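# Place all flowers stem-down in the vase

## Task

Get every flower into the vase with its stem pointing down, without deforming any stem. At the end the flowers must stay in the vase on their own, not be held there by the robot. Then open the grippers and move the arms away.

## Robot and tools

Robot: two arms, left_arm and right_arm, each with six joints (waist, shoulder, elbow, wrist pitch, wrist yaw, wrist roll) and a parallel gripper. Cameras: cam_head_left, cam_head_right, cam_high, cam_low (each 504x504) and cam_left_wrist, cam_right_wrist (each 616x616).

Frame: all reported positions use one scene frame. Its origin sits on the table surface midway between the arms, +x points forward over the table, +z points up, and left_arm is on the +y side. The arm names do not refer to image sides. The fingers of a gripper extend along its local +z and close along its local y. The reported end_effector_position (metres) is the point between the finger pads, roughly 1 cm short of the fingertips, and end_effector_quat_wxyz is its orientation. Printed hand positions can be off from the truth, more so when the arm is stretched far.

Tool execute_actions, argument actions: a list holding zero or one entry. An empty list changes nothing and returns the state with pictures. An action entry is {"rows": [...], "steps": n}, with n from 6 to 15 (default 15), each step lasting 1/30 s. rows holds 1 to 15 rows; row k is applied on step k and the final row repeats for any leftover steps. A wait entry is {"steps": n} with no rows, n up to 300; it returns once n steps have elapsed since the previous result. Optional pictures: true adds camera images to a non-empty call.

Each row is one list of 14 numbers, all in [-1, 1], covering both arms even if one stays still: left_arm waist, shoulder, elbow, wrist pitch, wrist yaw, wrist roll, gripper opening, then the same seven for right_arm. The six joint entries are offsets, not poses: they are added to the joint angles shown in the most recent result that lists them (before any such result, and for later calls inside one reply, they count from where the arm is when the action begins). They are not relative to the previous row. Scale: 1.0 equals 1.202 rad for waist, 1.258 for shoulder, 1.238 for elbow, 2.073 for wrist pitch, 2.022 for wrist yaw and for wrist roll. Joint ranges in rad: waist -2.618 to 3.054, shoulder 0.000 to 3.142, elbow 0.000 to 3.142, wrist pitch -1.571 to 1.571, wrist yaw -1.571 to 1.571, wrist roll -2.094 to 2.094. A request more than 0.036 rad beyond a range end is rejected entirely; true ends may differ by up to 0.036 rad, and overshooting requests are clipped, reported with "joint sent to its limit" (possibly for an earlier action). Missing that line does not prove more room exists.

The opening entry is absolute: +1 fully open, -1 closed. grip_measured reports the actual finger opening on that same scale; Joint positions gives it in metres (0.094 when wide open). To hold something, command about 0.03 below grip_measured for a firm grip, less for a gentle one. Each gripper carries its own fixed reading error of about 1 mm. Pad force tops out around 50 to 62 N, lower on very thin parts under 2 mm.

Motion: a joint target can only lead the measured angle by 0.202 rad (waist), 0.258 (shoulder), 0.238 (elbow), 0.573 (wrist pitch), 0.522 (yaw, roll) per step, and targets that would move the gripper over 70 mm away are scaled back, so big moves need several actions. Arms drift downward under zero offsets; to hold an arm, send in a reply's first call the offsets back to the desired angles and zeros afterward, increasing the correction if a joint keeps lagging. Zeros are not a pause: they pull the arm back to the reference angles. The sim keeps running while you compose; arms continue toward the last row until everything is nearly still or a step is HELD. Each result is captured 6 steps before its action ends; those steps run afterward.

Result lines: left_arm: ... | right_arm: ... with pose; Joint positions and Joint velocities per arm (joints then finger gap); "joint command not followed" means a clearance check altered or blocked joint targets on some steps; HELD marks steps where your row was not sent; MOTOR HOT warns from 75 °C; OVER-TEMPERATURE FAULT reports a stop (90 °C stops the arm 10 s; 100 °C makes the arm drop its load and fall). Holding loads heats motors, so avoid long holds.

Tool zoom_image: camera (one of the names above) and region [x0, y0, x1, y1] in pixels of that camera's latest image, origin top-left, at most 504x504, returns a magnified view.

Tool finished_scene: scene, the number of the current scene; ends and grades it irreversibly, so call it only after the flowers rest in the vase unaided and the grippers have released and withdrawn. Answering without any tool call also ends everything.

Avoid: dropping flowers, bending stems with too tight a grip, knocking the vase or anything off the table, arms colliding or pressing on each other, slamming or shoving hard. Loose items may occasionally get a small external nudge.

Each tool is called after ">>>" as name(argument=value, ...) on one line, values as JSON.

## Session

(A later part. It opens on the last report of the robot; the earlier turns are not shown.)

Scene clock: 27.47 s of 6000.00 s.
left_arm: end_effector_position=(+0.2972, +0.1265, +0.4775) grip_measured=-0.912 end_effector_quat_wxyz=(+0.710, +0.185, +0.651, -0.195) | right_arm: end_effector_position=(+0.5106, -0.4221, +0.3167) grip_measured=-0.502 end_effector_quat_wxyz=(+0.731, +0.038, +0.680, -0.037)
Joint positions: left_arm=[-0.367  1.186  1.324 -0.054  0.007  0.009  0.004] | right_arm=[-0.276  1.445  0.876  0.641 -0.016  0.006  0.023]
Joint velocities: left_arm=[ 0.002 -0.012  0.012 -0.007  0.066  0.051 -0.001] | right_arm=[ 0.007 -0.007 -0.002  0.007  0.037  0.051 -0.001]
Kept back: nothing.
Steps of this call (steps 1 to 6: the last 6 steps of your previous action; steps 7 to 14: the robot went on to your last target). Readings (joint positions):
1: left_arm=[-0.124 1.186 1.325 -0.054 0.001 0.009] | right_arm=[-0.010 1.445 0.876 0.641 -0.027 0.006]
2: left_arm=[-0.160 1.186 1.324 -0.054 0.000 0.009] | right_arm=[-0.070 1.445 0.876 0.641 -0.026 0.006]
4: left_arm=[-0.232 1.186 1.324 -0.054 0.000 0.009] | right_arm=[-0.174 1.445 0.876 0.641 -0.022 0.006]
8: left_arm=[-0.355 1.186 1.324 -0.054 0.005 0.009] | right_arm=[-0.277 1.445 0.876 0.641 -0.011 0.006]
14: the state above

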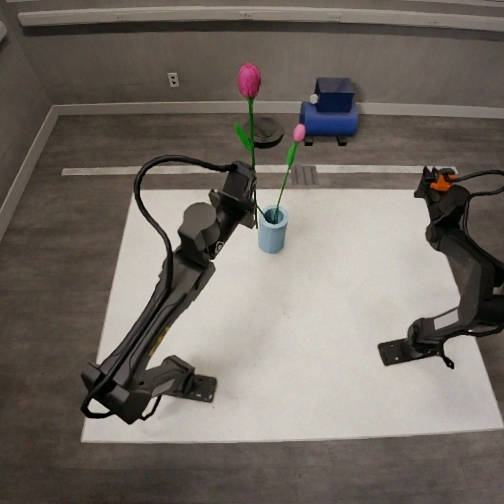

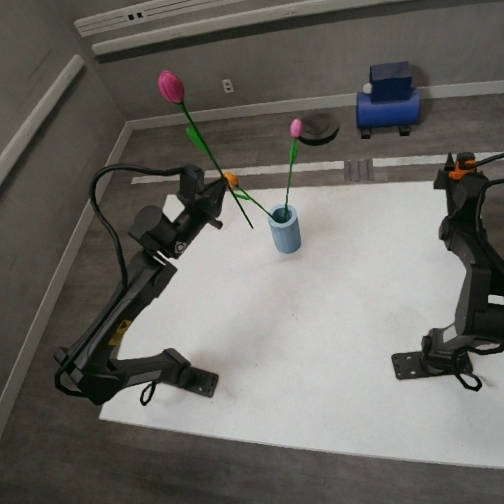

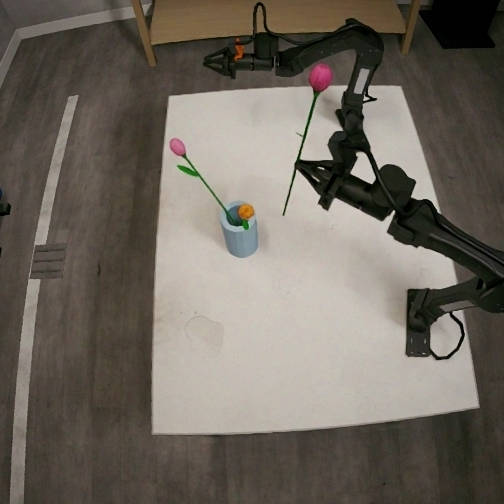

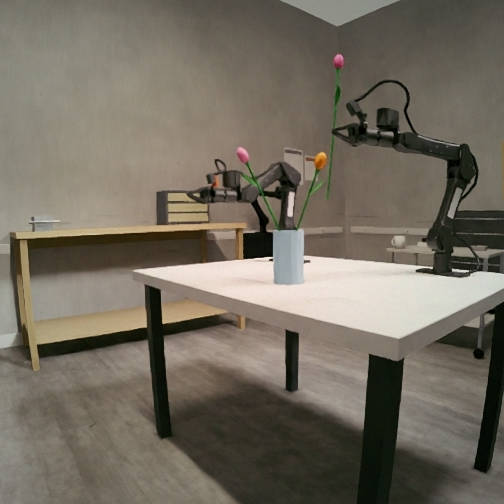

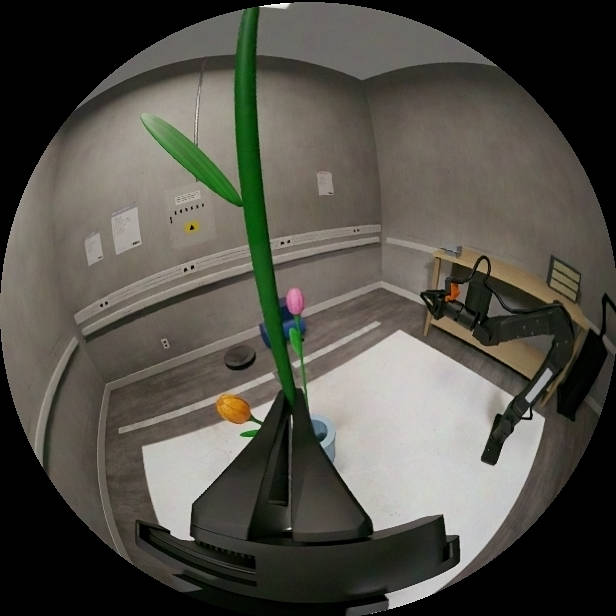

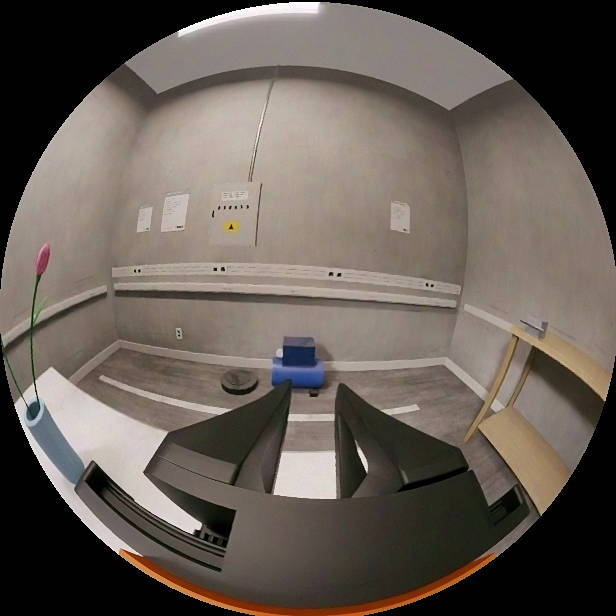

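>>> execute_actions(actions=[{"rows":[[-0.01,0.02,0.025,0,0,0,-0.935,0,0,0,0,0,0,-0.5],[-0.02,0.045,0.05,0,0,0,-0.935,0,0,0,0,0,0,-0.5],[-0.03,0.075,0.075,0,0,0,-0.935,0,0,0,0,0,0,-0.5],[-0.03,0.105,0.1,0,0,0,-0.935,0,0,0,0,0,0,-0.5],[-0.03,0.14,0.13,0,0,0,-0.935,0,0,0,0,0,0,-0.5],[-0.03,0.175,0.16,0,0,0,-0.935,0,0,0,0,0,0,-0.5],[-0.03,0.21,0.19,0,0,0,-0.935,0,0,0,0,0,0,-0.5],[-0.03,0.245,0.22,0,0,0,-0.935,0,0,0,0,0,0,-0.5],[-0.03,0.28,0.25,0,0,0,-0.935,0,0,0,0,0,0,-0.5],[-0.03,0.315,0.28,0,0,0,-0.935,0,0,0,0,0,0,-0.5],[-0.03,0.35,0.31,0,0,0,-0.935,0,0,0,0,0,0,-0.5],[-0.03,0.385,0.34,0,0,0,-0.935,0,0,0,0,0,0,-0.5],[-0.03,0.415,0.365,0,0,0,-0.935,0,0,0,0,0,0,-0.5],[-0.03,0.44,0.385,0,0,0,-0.935,0,0,0,0,0,0,-0.5],[-0.03,0.455,0.395,0,0,0,-0.935,0,0,0,0,0,0,-0.5]],"steps":15}])

>>> execute_actions(actions=[{"steps":18}], pictures=true)

>>> zoom_image(camera="cam_high", region=[180,130,300,265])

>>> zoom_image(camera="cam_low", region=[230,110,360,290])

>>> zoom_image(camera="cam_head_right", region=[220,140,330,260])

Scene clock: 28.47 s of 6000.00 s.
left_arm: end_effector_position=(+0.3465, +0.0812, +0.4889) grip_measured=-0.912 end_effector_quat_wxyz=(+0.705, +0.195, +0.651, -0.204) | right_arm: end_effector_position=(+0.5106, -0.4219, +0.3167) grip_measured=-0.502 end_effector_quat_wxyz=(+0.731, +0.038, +0.680, -0.037)
Joint positions: left_arm=[-0.397  1.438  1.561 -0.046  0.006  0.009  0.004] | right_arm=[-0.276  1.445  0.876  0.641 -0.017  0.006  0.023]
Joint velocities: left_arm=[ 0.017  1.306  1.048  0.139  0.051 -0.095  0.   ] | right_arm=[ 0.002 -0.007  0.012 -0.007 -0.037  0.051 -0.   ]
Steps of this call (steps 1 to 21: the robot went on to your last target; steps 22 to 30: the first 9 steps of this action). Readings (joint positions):
22: left_arm=[-0.367 1.187 1.324 -0.054 0.007 0.009] | right_arm=[-0.276 1.445 0.876 0.641 -0.017 0.006]
23: left_arm=[-0.370 1.193 1.331 -0.056 0.006 0.009] | right_arm=[-0.276 1.445 0.876 0.641 -0.017 0.006]
25: left_arm=[-0.384 1.235 1.377 -0.056 0.006 0.009] | right_arm=[-0.276 1.445 0.876 0.641 -0.017 0.006]
29: left_arm=[-0.397 1.392 1.524 -0.048 0.006 0.009] | right_arm=[-0.276 1.445 0.876 0.641 -0.017 0.006]
30: the state above

Scene clock: 29.07 s of 6000.00 s.
left_arm: end_effector_position=(+0.4306, +0.0276, +0.4216) grip_measured=-0.912 end_effector_quat_wxyz=(+0.657, +0.209, +0.699, -0.191) | right_arm: end_effector_position=(+0.5106, -0.4219, +0.3167) grip_measured=-0.502 end_effector_quat_wxyz=(+0.731, +0.038, +0.680, -0.037)
Joint positions: left_arm=[-0.397  1.783  1.786 -0.066  0.006  0.009  0.004] | right_arm=[-0.276  1.445  0.876  0.641 -0.017  0.006  0.023]
Joint velocities: left_arm=[-0.002 -0.007  0.002 -0.022  0.022 -0.066  0.001] | right_arm=[ 0.012 -0.017  0.002 -0.11   0.007  0.022 -0.   ]
Kept back: nothing.
Steps of this call (steps 1 to 6: the last 6 steps of your previous action; steps 7 to 18: the robot went on to your last target). Readings (joint positions):
1: left_arm=[-0.397 1.485 1.597 -0.045 0.006 0.009] | right_arm=[-0.276 1.445 0.876 0.641 -0.017 0.006]
2: left_arm=[-0.397 1.532 1.633 -0.044 0.006 0.009] | right_arm=[-0.276 1.445 0.876 0.641 -0.017 0.006]
4: left_arm=[-0.397 1.625 1.702 -0.043 0.006 0.009] | right_arm=[-0.276 1.445 0.876 0.641 -0.017 0.006]
8: left_arm=[-0.397 1.757 1.771 -0.045 0.006 0.009] | right_arm=[-0.276 1.445 0.876 0.641 -0.017 0.006]
18: the state above

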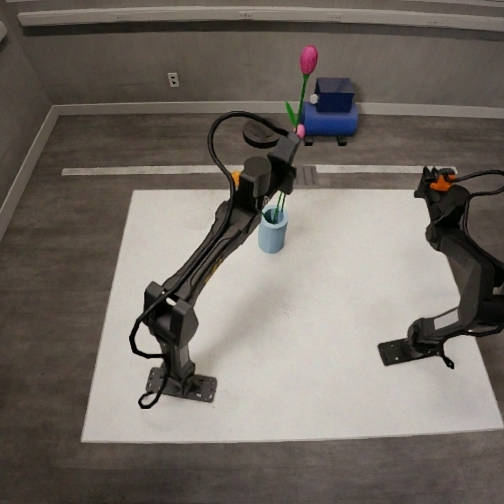

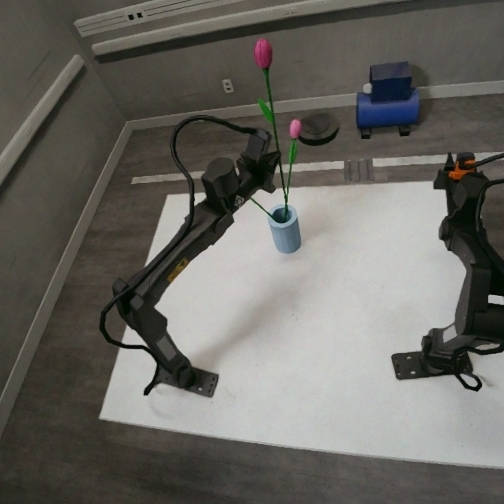

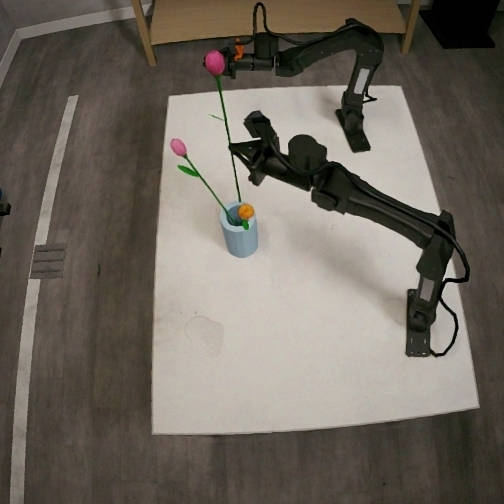

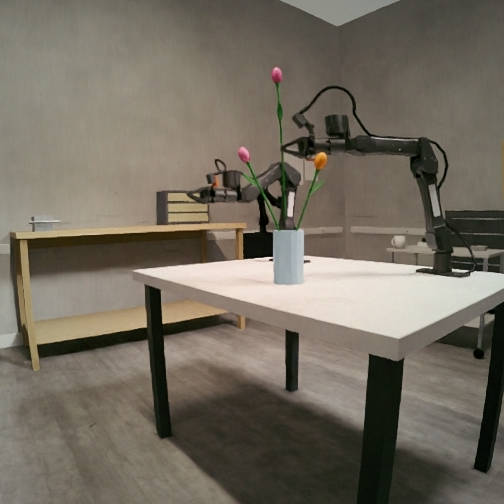

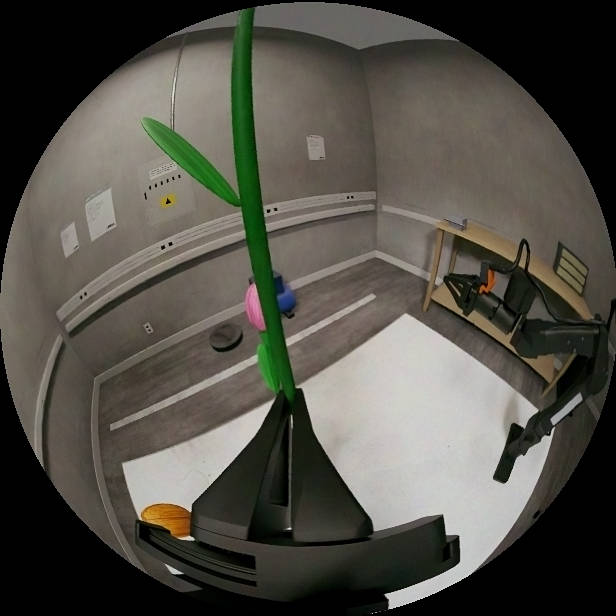

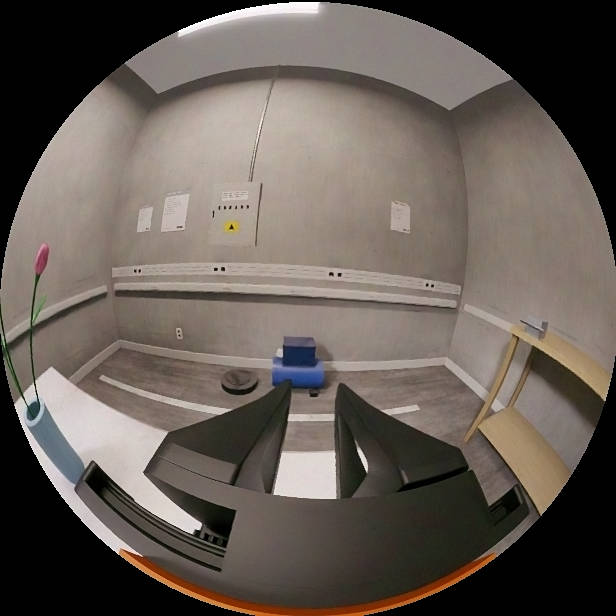

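Region (180, 130, 300, 265) of cam_high's 504x504 image, scaled by 3.733, with more detail than that image has.

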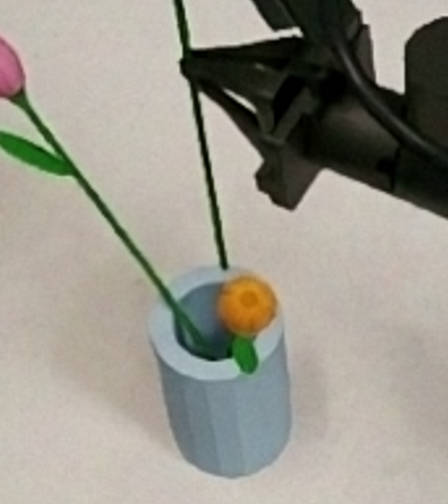

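Region (230, 110, 360, 290) of cam_low's 504x504 image, scaled by 2.800, with more detail than that image has.

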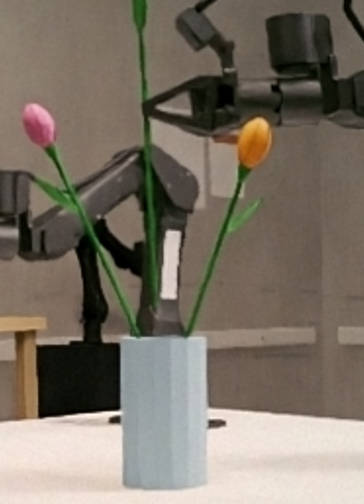

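Region (220, 140, 330, 260) of cam_head_right's 504x504 image, scaled by 4.200, with more detail than that image has; it fills the left 462 columns of this view, and the rest is white.

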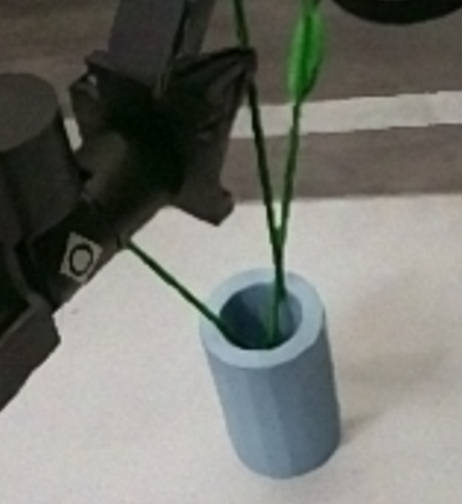

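>>> execute_actions(actions=[{"rows":[[-0.005,0,0,0,-0.02,0,-0.935,0,0,0,0,0,0,-0.5],[-0.01,0,0,0,-0.035,0,-0.935,0,0,0,0,0,0,-0.5],[-0.015,0,0,0,-0.05,0,-0.935,0,0,0,0,0,0,-0.5],[-0.02,0,0,0,-0.065,0,-0.935,0,0,0,0,0,0,-0.5],[-0.025,0,0,0,-0.08,0,-0.935,0,0,0,0,0,0,-0.5],[-0.03,0,0,0,-0.095,0,-0.935,0,0,0,0,0,0,-0.5],[-0.034,0,0,0,-0.11,0,-0.935,0,0,0,0,0,0,-0.5],[-0.038,0,0,0,-0.125,0,-0.935,0,0,0,0,0,0,-0.5],[-0.038,0,0,0,-0.135,0,-0.935,0,0,0,0,0,0,-0.5]],"steps":15}])

>>> execute_actions(actions=[{"steps":14}], pictures=true)

>>> zoom_image(camera="cam_high", region=[180,130,300,265])

>>> zoom_image(camera="cam_low", region=[230,110,360,290])

>>> zoom_image(camera="cam_head_right", region=[220,140,330,260])

Scene clock: 29.93 s of 6000.00 s.
left_arm: end_effector_position=(+0.4348, +0.0369, +0.4217) grip_measured=-0.912 end_effector_quat_wxyz=(+0.669, +0.168, +0.709, -0.145) | right_arm: end_effector_position=(+0.5106, -0.4219, +0.3167) grip_measured=-0.502 end_effector_quat_wxyz=(+0.731, +0.038, +0.680, -0.037)
Joint positions: left_arm=[-0.429  1.783  1.786 -0.066 -0.154  0.009  0.004] | right_arm=[-0.276  1.445  0.876  0.641 -0.017  0.006  0.023]
Joint velocities: left_arm=[-0.159  0.002 -0.002  0.081 -0.696 -0.007  0.   ] | right_arm=[-0.002  0.007 -0.007 -0.051  0.022 -0.022 -0.001]
Steps of this call (steps 1 to 15: the robot went on to your last target; steps 16 to 17: nothing new was sent; steps 18 to 26: the first 9 steps of this action). Readings (joint positions):
18: left_arm=[-0.397 1.783 1.786 -0.066 0.003 0.009] | right_arm=[-0.276 1.445 0.876 0.641 -0.017 0.006]
19: left_arm=[-0.398 1.783 1.786 -0.066 -0.007 0.009] | right_arm=[-0.276 1.445 0.876 0.641 -0.017 0.006]
21: left_arm=[-0.402 1.783 1.786 -0.066 -0.039 0.009] | right_arm=[-0.276 1.445 0.876 0.641 -0.017 0.006]
25: left_arm=[-0.423 1.783 1.786 -0.066 -0.130 0.009] | right_arm=[-0.276 1.445 0.876 0.641 -0.017 0.006]
26: the state above

Scene clock: 30.40 s of 6000.00 s.
left_arm: end_effector_position=(+0.4388, +0.0481, +0.4219) grip_measured=-0.912 end_effector_quat_wxyz=(+0.675, +0.139, +0.715, -0.114) | right_arm: end_effector_position=(+0.5106, -0.4219, +0.3167) grip_measured=-0.502 end_effector_quat_wxyz=(+0.731, +0.038, +0.680, -0.037)
Joint positions: left_arm=[-0.438  1.783  1.786 -0.066 -0.249  0.009  0.004] | right_arm=[-0.276  1.445  0.876  0.641 -0.017  0.006  0.023]
Joint velocities: left_arm=[ 0.032 -0.002 -0.012 -0.022 -0.037  0.037 -0.   ] | right_arm=[ 0.012  0.007 -0.037 -0.007 -0.037 -0.022 -0.   ]
Kept back: nothing.
Steps of this call (steps 1 to 6: the last 6 steps of your previous action; steps 7 to 14: the robot went on to your last target). Readings (joint positions):
1: left_arm=[-0.434 1.783 1.786 -0.066 -0.173 0.009] | right_arm=[-0.276 1.445 0.876 0.641 -0.017 0.006]
2: left_arm=[-0.437 1.783 1.786 -0.066 -0.188 0.009] | right_arm=[-0.276 1.445 0.876 0.641 -0.017 0.006]
4: left_arm=[-0.438 1.783 1.786 -0.066 -0.211 0.009] | right_arm=[-0.276 1.445 0.876 0.641 -0.017 0.006]
8: left_arm=[-0.438 1.783 1.786 -0.066 -0.237 0.009] | right_arm=[-0.276 1.445 0.876 0.641 -0.017 0.006]
14: the state above

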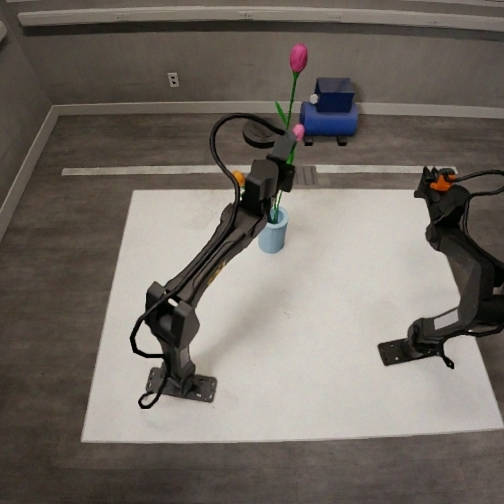

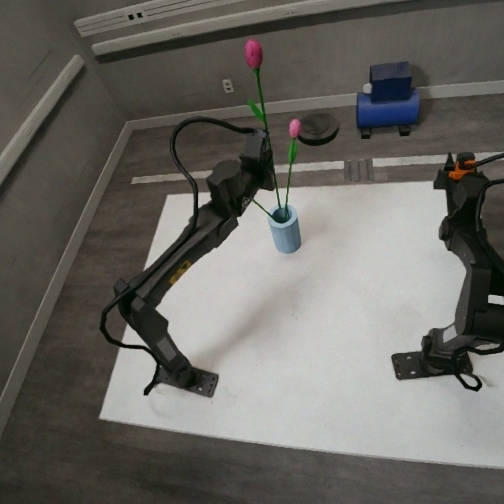

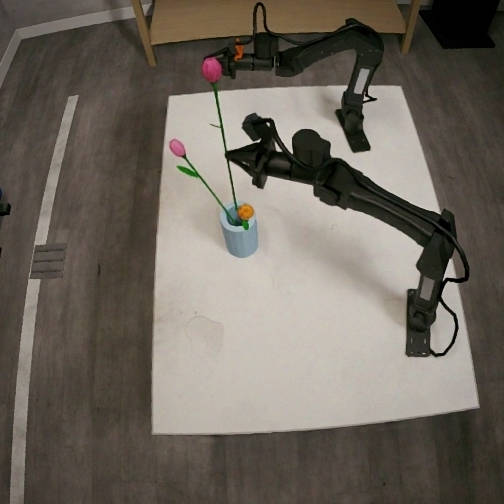

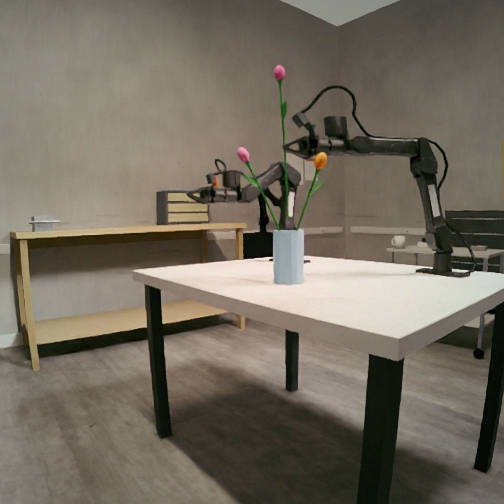

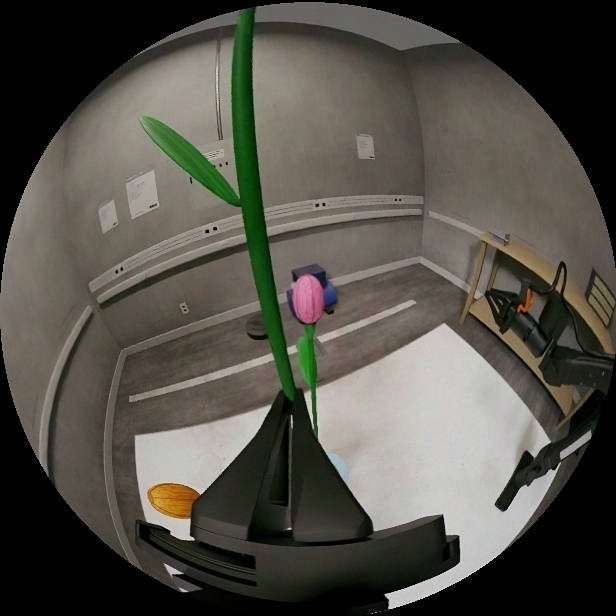

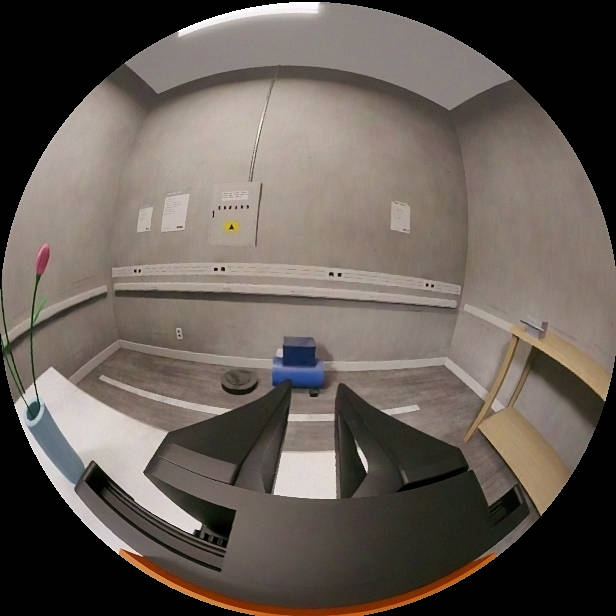

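Region (180, 130, 300, 265) of cam_high's 504x504 image, scaled by 3.733, with more detail than that image has.

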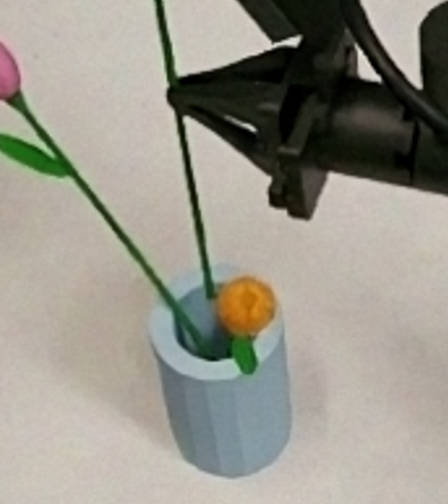

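Region (230, 110, 360, 290) of cam_low's 504x504 image, scaled by 2.800, with more detail than that image has.

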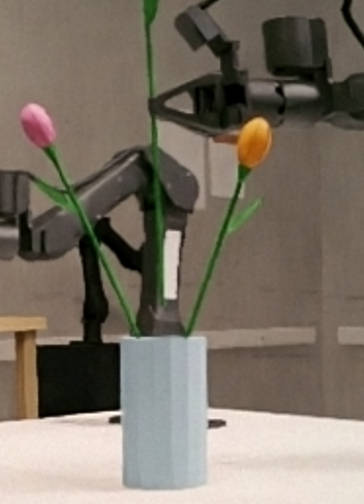

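Region (220, 140, 330, 260) of cam_head_right's 504x504 image, scaled by 4.200, with more detail than that image has; it fills the left 462 columns of this view, and the rest is white.

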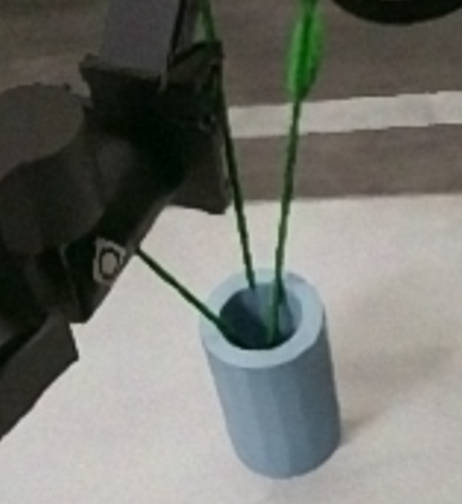

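>>> execute_actions(actions=[{"rows":[[0,-0.012,-0.01,0.022,0,0,-0.935,0,0,0,0,0,0,-0.5],[0,-0.016,-0.025,0.031,0,0,-0.935,0,0,0,0,0,0,-0.5],[0,-0.02,-0.04,0.04,0,0,-0.935,0,0,0,0,0,0,-0.5],[0,-0.024,-0.056,0.049,0,0,-0.935,0,0,0,0,0,0,-0.5],[0,-0.027,-0.072,0.058,0,0,-0.935,0,0,0,0,0,0,-0.5],[0,-0.03,-0.088,0.067,0,0,-0.935,0,0,0,0,0,0,-0.5],[0,-0.032,-0.104,0.076,0,0,-0.935,0,0,0,0,0,0,-0.5],[0,-0.034,-0.12,0.085,0,0,-0.935,0,0,0,0,0,0,-0.5],[0,-0.036,-0.136,0.094,0,0,-0.935,0,0,0,0,0,0,-0.5],[0,-0.038,-0.152,0.103,0,0,-0.935,0,0,0,0,0,0,-0.5],[0,-0.04,-0.168,0.112,0,0,-0.935,0,0,0,0,0,0,-0.5],[0,-0.04,-0.184,0.121,0,0,-0.935,0,0,0,0,0,0,-0.5],[0,-0.04,-0.2,0.13,0,0,-0.935,0,0,0,0,0,0,-0.5],[0,-0.04,-0.21,0.134,0,0,-0.935,0,0,0,0,0,0,-0.5],[0,-0.04,-0.218,0.134,0,0,-0.935,0,0,0,0,0,0,-0.5]],"steps":15}])

>>> execute_actions(actions=[{"steps":16}], pictures=true)

>>> zoom_image(camera="cam_high", region=[180,130,300,265])

Scene clock: 31.30 s of 6000.00 s.
left_arm: end_effector_position=(+0.4389, +0.0489, +0.4028) grip_measured=-0.912 end_effector_quat_wxyz=(+0.682, +0.135, +0.710, -0.115) | right_arm: end_effector_position=(+0.5106, -0.4219, +0.3167) grip_measured=-0.502 end_effector_quat_wxyz=(+0.731, +0.038, +0.680, -0.037)
Joint positions: left_arm=[-0.438  1.763  1.667  0.05  -0.253  0.009  0.004] | right_arm=[-0.276  1.445  0.876  0.641 -0.017  0.006  0.023]
Joint velocities: left_arm=[ 0.002 -0.061 -0.593  0.491 -0.022  0.066  0.   ] | right_arm=[-0.017  0.007  0.007  0.007 -0.051  0.022 -0.   ]
Steps of this call (steps 1 to 18: the robot went on to your last target; steps 19 to 27: the first 9 steps of this action). Readings (joint positions):
19: left_arm=[-0.438 1.783 1.786 -0.064 -0.253 0.009] | right_arm=[-0.276 1.445 0.876 0.641 -0.017 0.006]
20: left_arm=[-0.438 1.783 1.782 -0.055 -0.253 0.009] | right_arm=[-0.276 1.445 0.876 0.641 -0.017 0.006]
22: left_arm=[-0.438 1.778 1.762 -0.027 -0.253 0.009] | right_arm=[-0.276 1.445 0.876 0.641 -0.017 0.006]
26: left_arm=[-0.438 1.765 1.687 0.034 -0.253 0.009] | right_arm=[-0.276 1.445 0.876 0.641 -0.017 0.006]
27: the state above

Scene clock: 31.83 s of 6000.00 s.
left_arm: end_effector_position=(+0.4404, +0.0478, +0.3646) grip_measured=-0.912 end_effector_quat_wxyz=(+0.678, +0.136, +0.713, -0.114) | right_arm: end_effector_position=(+0.5106, -0.4219, +0.3167) grip_measured=-0.502 end_effector_quat_wxyz=(+0.731, +0.038, +0.680, -0.037)
Joint positions: left_arm=[-0.438  1.76   1.521  0.182 -0.253  0.009  0.004] | right_arm=[-0.276  1.445  0.876  0.641 -0.017  0.006  0.023]
Joint velocities: left_arm=[-0.012  0.002 -0.012  0.051  0.007 -0.007 -0.001] | right_arm=[ 0.002  0.002  0.007 -0.007 -0.051 -0.022  0.001]
Kept back: nothing.
Steps of this call (steps 1 to 6: the last 6 steps of your previous action; steps 7 to 16: the robot went on to your last target). Readings (joint positions):
1: left_arm=[-0.438 1.762 1.646 0.066 -0.253 0.009] | right_arm=[-0.276 1.445 0.876 0.641 -0.017 0.006]
2: left_arm=[-0.438 1.761 1.626 0.082 -0.253 0.009] | right_arm=[-0.276 1.445 0.876 0.641 -0.017 0.006]
4: left_arm=[-0.438 1.760 1.584 0.115 -0.253 0.009] | right_arm=[-0.276 1.445 0.876 0.641 -0.017 0.006]
8: left_arm=[-0.438 1.760 1.528 0.148 -0.253 0.009] | right_arm=[-0.276 1.445 0.876 0.641 -0.017 0.006]
16: the state above

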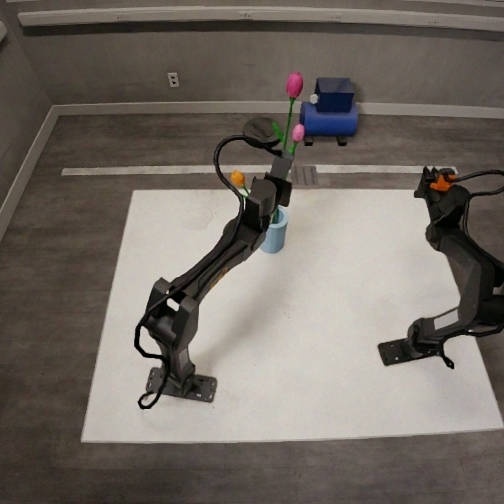

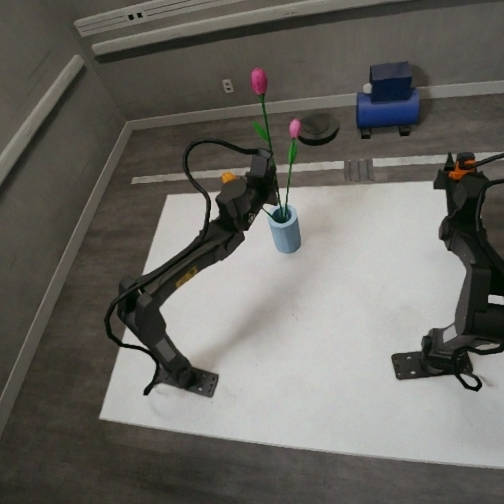

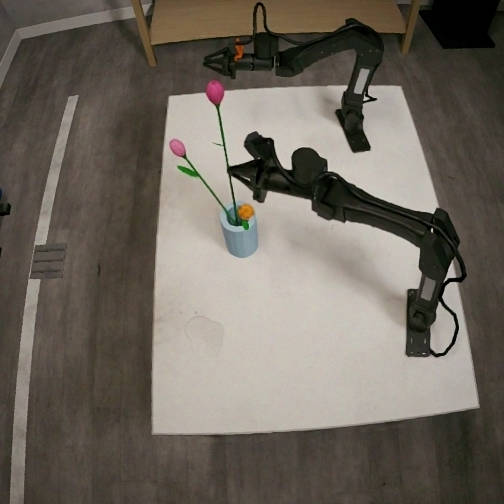

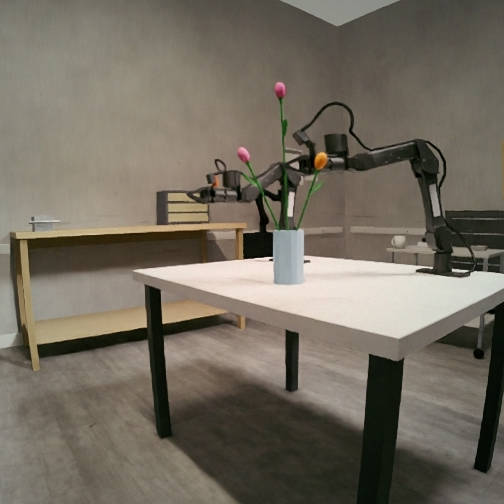

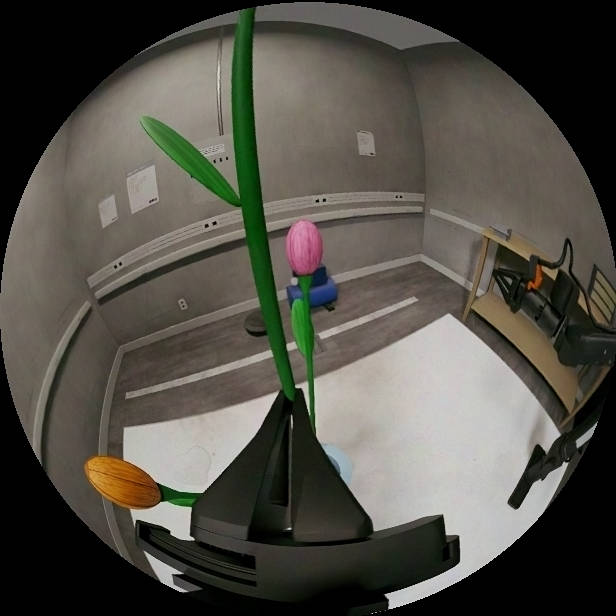

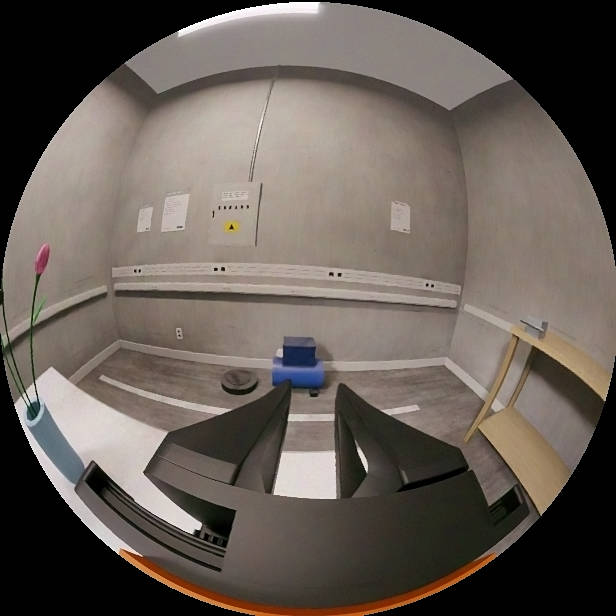

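Region (180, 130, 300, 265) of cam_high's 504x504 image, scaled by 3.733, with more detail than that image has.

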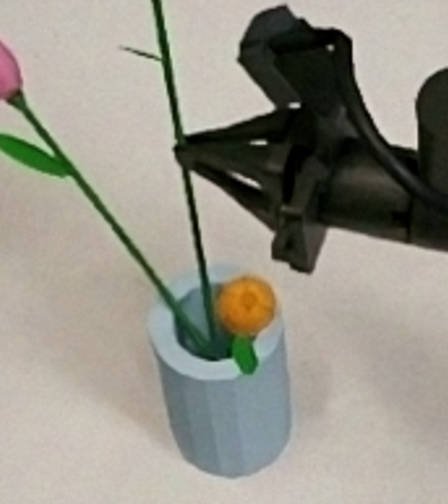

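In the vase and clear of the orange flower; continuing down.

>>> execute_actions(actions=[{"rows":[[0,0,-0.012,0.022,0,0,-0.935,0,0,0,0,0,0,-0.5],[0,0,-0.022,0.03,0,0,-0.935,0,0,0,0,0,0,-0.5],[0,0,-0.033,0.038,0,0,-0.935,0,0,0,0,0,0,-0.5],[0,0,-0.045,0.046,0,0,-0.935,0,0,0,0,0,0,-0.5],[0,0,-0.057,0.054,0,0,-0.935,0,0,0,0,0,0,-0.5],[0,0.002,-0.069,0.062,0,0,-0.935,0,0,0,0,0,0,-0.5],[0,0.003,-0.081,0.07,0,0,-0.935,0,0,0,0,0,0,-0.5],[0,0.004,-0.093,0.078,0,0,-0.935,0,0,0,0,0,0,-0.5],[0,0.005,-0.105,0.086,0,0,-0.935,0,0,0,0,0,0,-0.5],[0,0.006,-0.117,0.094,0,0,-0.935,0,0,0,0,0,0,-0.5],[0,0.007,-0.129,0.102,0,0,-0.935,0,0,0,0,0,0,-0.5],[0,0.008,-0.14,0.11,0,0,-0.935,0,0,0,0,0,0,-0.5],[0,0.009,-0.15,0.115,0,0,-0.935,0,0,0,0,0,0,-0.5],[0,0.01,-0.158,0.115,0,0,-0.935,0,0,0,0,0,0,-0.5],[0,0.011,-0.164,0.115,0,0,-0.935,0,0,0,0,0,0,-0.5]],"steps":15}])

>>> execute_actions(actions=[{"steps":14}], pictures=true)

Scene clock: 33.13 s of 6000.00 s.
left_arm: end_effector_position=(+0.4397, +0.0483, +0.3461) grip_measured=-0.912 end_effector_quat_wxyz=(+0.684, +0.134, +0.708, -0.116) | right_arm: end_effector_position=(+0.5106, -0.4219, +0.3167) grip_measured=-0.502 end_effector_quat_wxyz=(+0.731, +0.038, +0.680, -0.037)
Joint positions: left_arm=[-0.438  1.76   1.432  0.289 -0.253  0.009  0.004] | right_arm=[-0.276  1.445  0.876  0.641 -0.017  0.006  0.023]
Joint velocities: left_arm=[-0.007 -0.012 -0.476  0.33   0.051 -0.066  0.   ] | right_arm=[ 0.012 -0.007 -0.027 -0.007 -0.051 -0.007  0.   ]
Steps of this call (steps 1 to 30: the robot went on to your last target; steps 31 to 39: the first 9 steps of this action). Readings (joint positions):
31: left_arm=[-0.438 1.760 1.521 0.193 -0.253 0.009] | right_arm=[-0.276 1.445 0.876 0.641 -0.017 0.006]
32: left_arm=[-0.438 1.760 1.519 0.199 -0.253 0.009] | right_arm=[-0.276 1.445 0.876 0.641 -0.017 0.006]
34: left_arm=[-0.438 1.760 1.505 0.223 -0.253 0.009] | right_arm=[-0.276 1.445 0.876 0.641 -0.017 0.006]
38: left_arm=[-0.438 1.760 1.449 0.277 -0.253 0.009] | right_arm=[-0.276 1.445 0.876 0.641 -0.017 0.006]
39: the state above

Scene clock: 33.60 s of 6000.00 s.
left_arm: end_effector_position=(+0.4368, +0.0503, +0.3211) grip_measured=-0.912 end_effector_quat_wxyz=(+0.684, +0.134, +0.707, -0.116) | right_arm: end_effector_position=(+0.5106, -0.4219, +0.3167) grip_measured=-0.502 end_effector_quat_wxyz=(+0.731, +0.038, +0.680, -0.037)
Joint positions: left_arm=[-0.438  1.76   1.33   0.392 -0.253  0.009  0.004] | right_arm=[-0.276  1.445  0.876  0.641 -0.017  0.006  0.023]
Joint velocities: left_arm=[-0.002 -0.017  0.002  0.066 -0.022 -0.037  0.001] | right_arm=[ 0.007  0.007 -0.017 -0.022 -0.051 -0.007  0.001]
Kept back: nothing.
Steps of this call (steps 1 to 6: the last 6 steps of your previous action; steps 7 to 14: the robot went on to your last target). Readings (joint positions):
1: left_arm=[-0.438 1.760 1.415 0.301 -0.253 0.009] | right_arm=[-0.276 1.445 0.876 0.641 -0.017 0.006]
2: left_arm=[-0.438 1.760 1.399 0.314 -0.253 0.009] | right_arm=[-0.276 1.445 0.876 0.641 -0.017 0.006]
4: left_arm=[-0.438 1.760 1.369 0.340 -0.253 0.009] | right_arm=[-0.276 1.445 0.876 0.641 -0.017 0.006]
8: left_arm=[-0.438 1.760 1.333 0.373 -0.253 0.009] | right_arm=[-0.276 1.445 0.876 0.641 -0.017 0.006]
14: the state above

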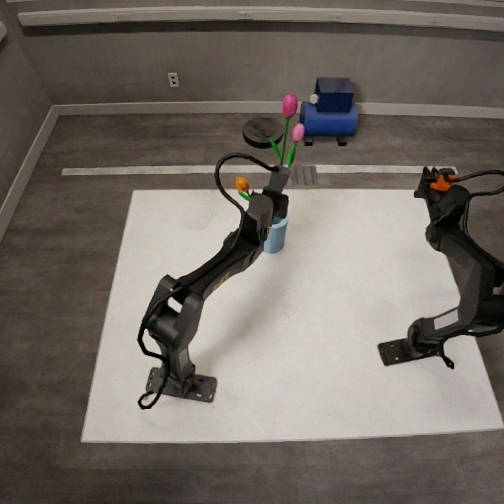

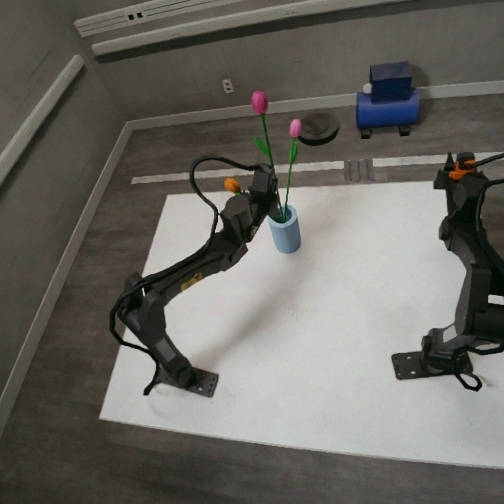

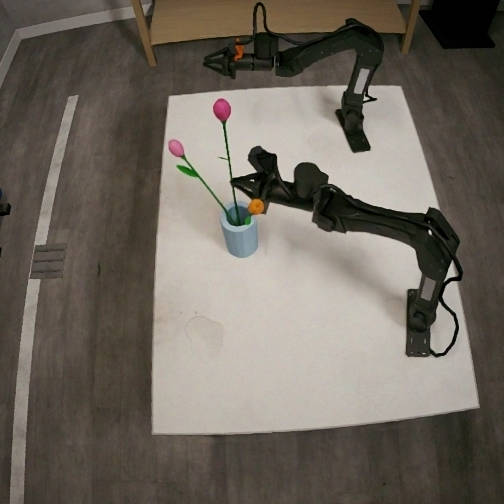

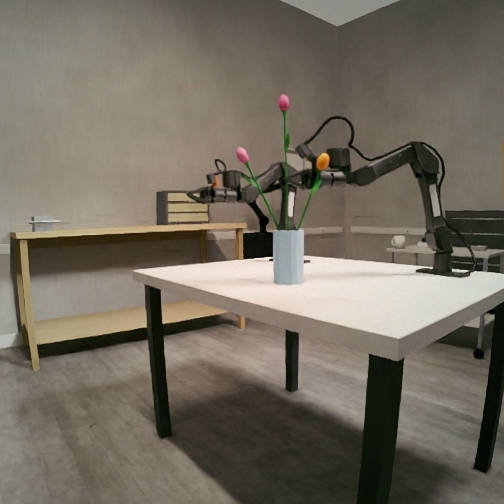

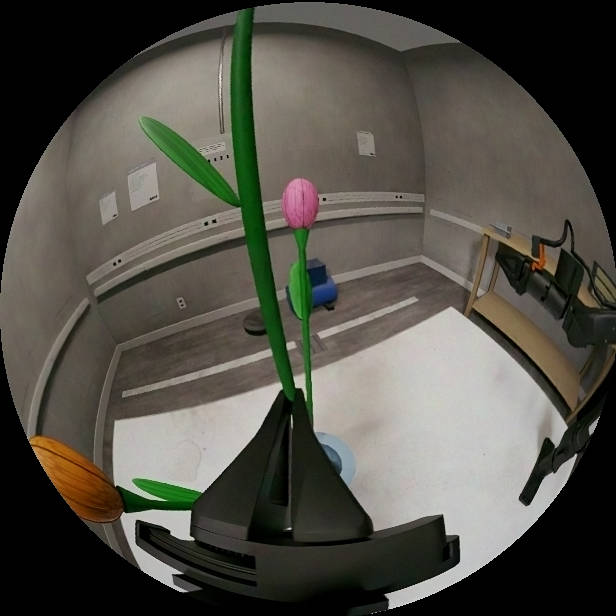

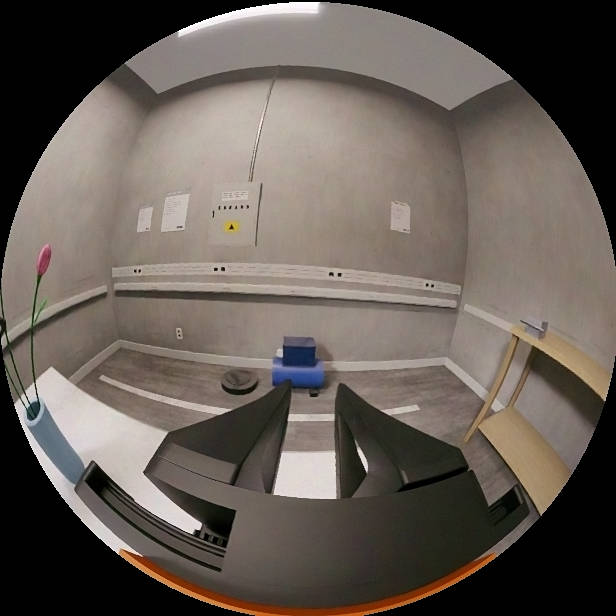

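>>> zoom_image(camera="cam_high", region=[200,150,300,260])

>>> zoom_image(camera="cam_low", region=[230,110,360,290])

Region (200, 150, 300, 260) of cam_high's 504x504 image, scaled by 4.582, with more detail than that image has; it fills the left 458 columns of this view, and the rest is white.

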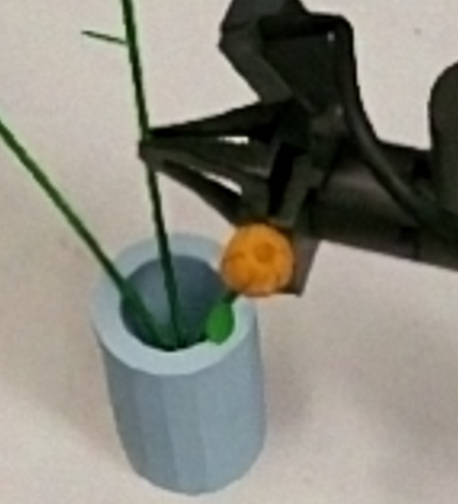

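Region (230, 110, 360, 290) of cam_low's 504x504 image, scaled by 2.800, with more detail than that image has.

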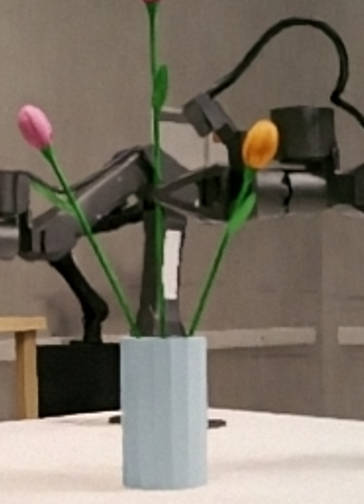

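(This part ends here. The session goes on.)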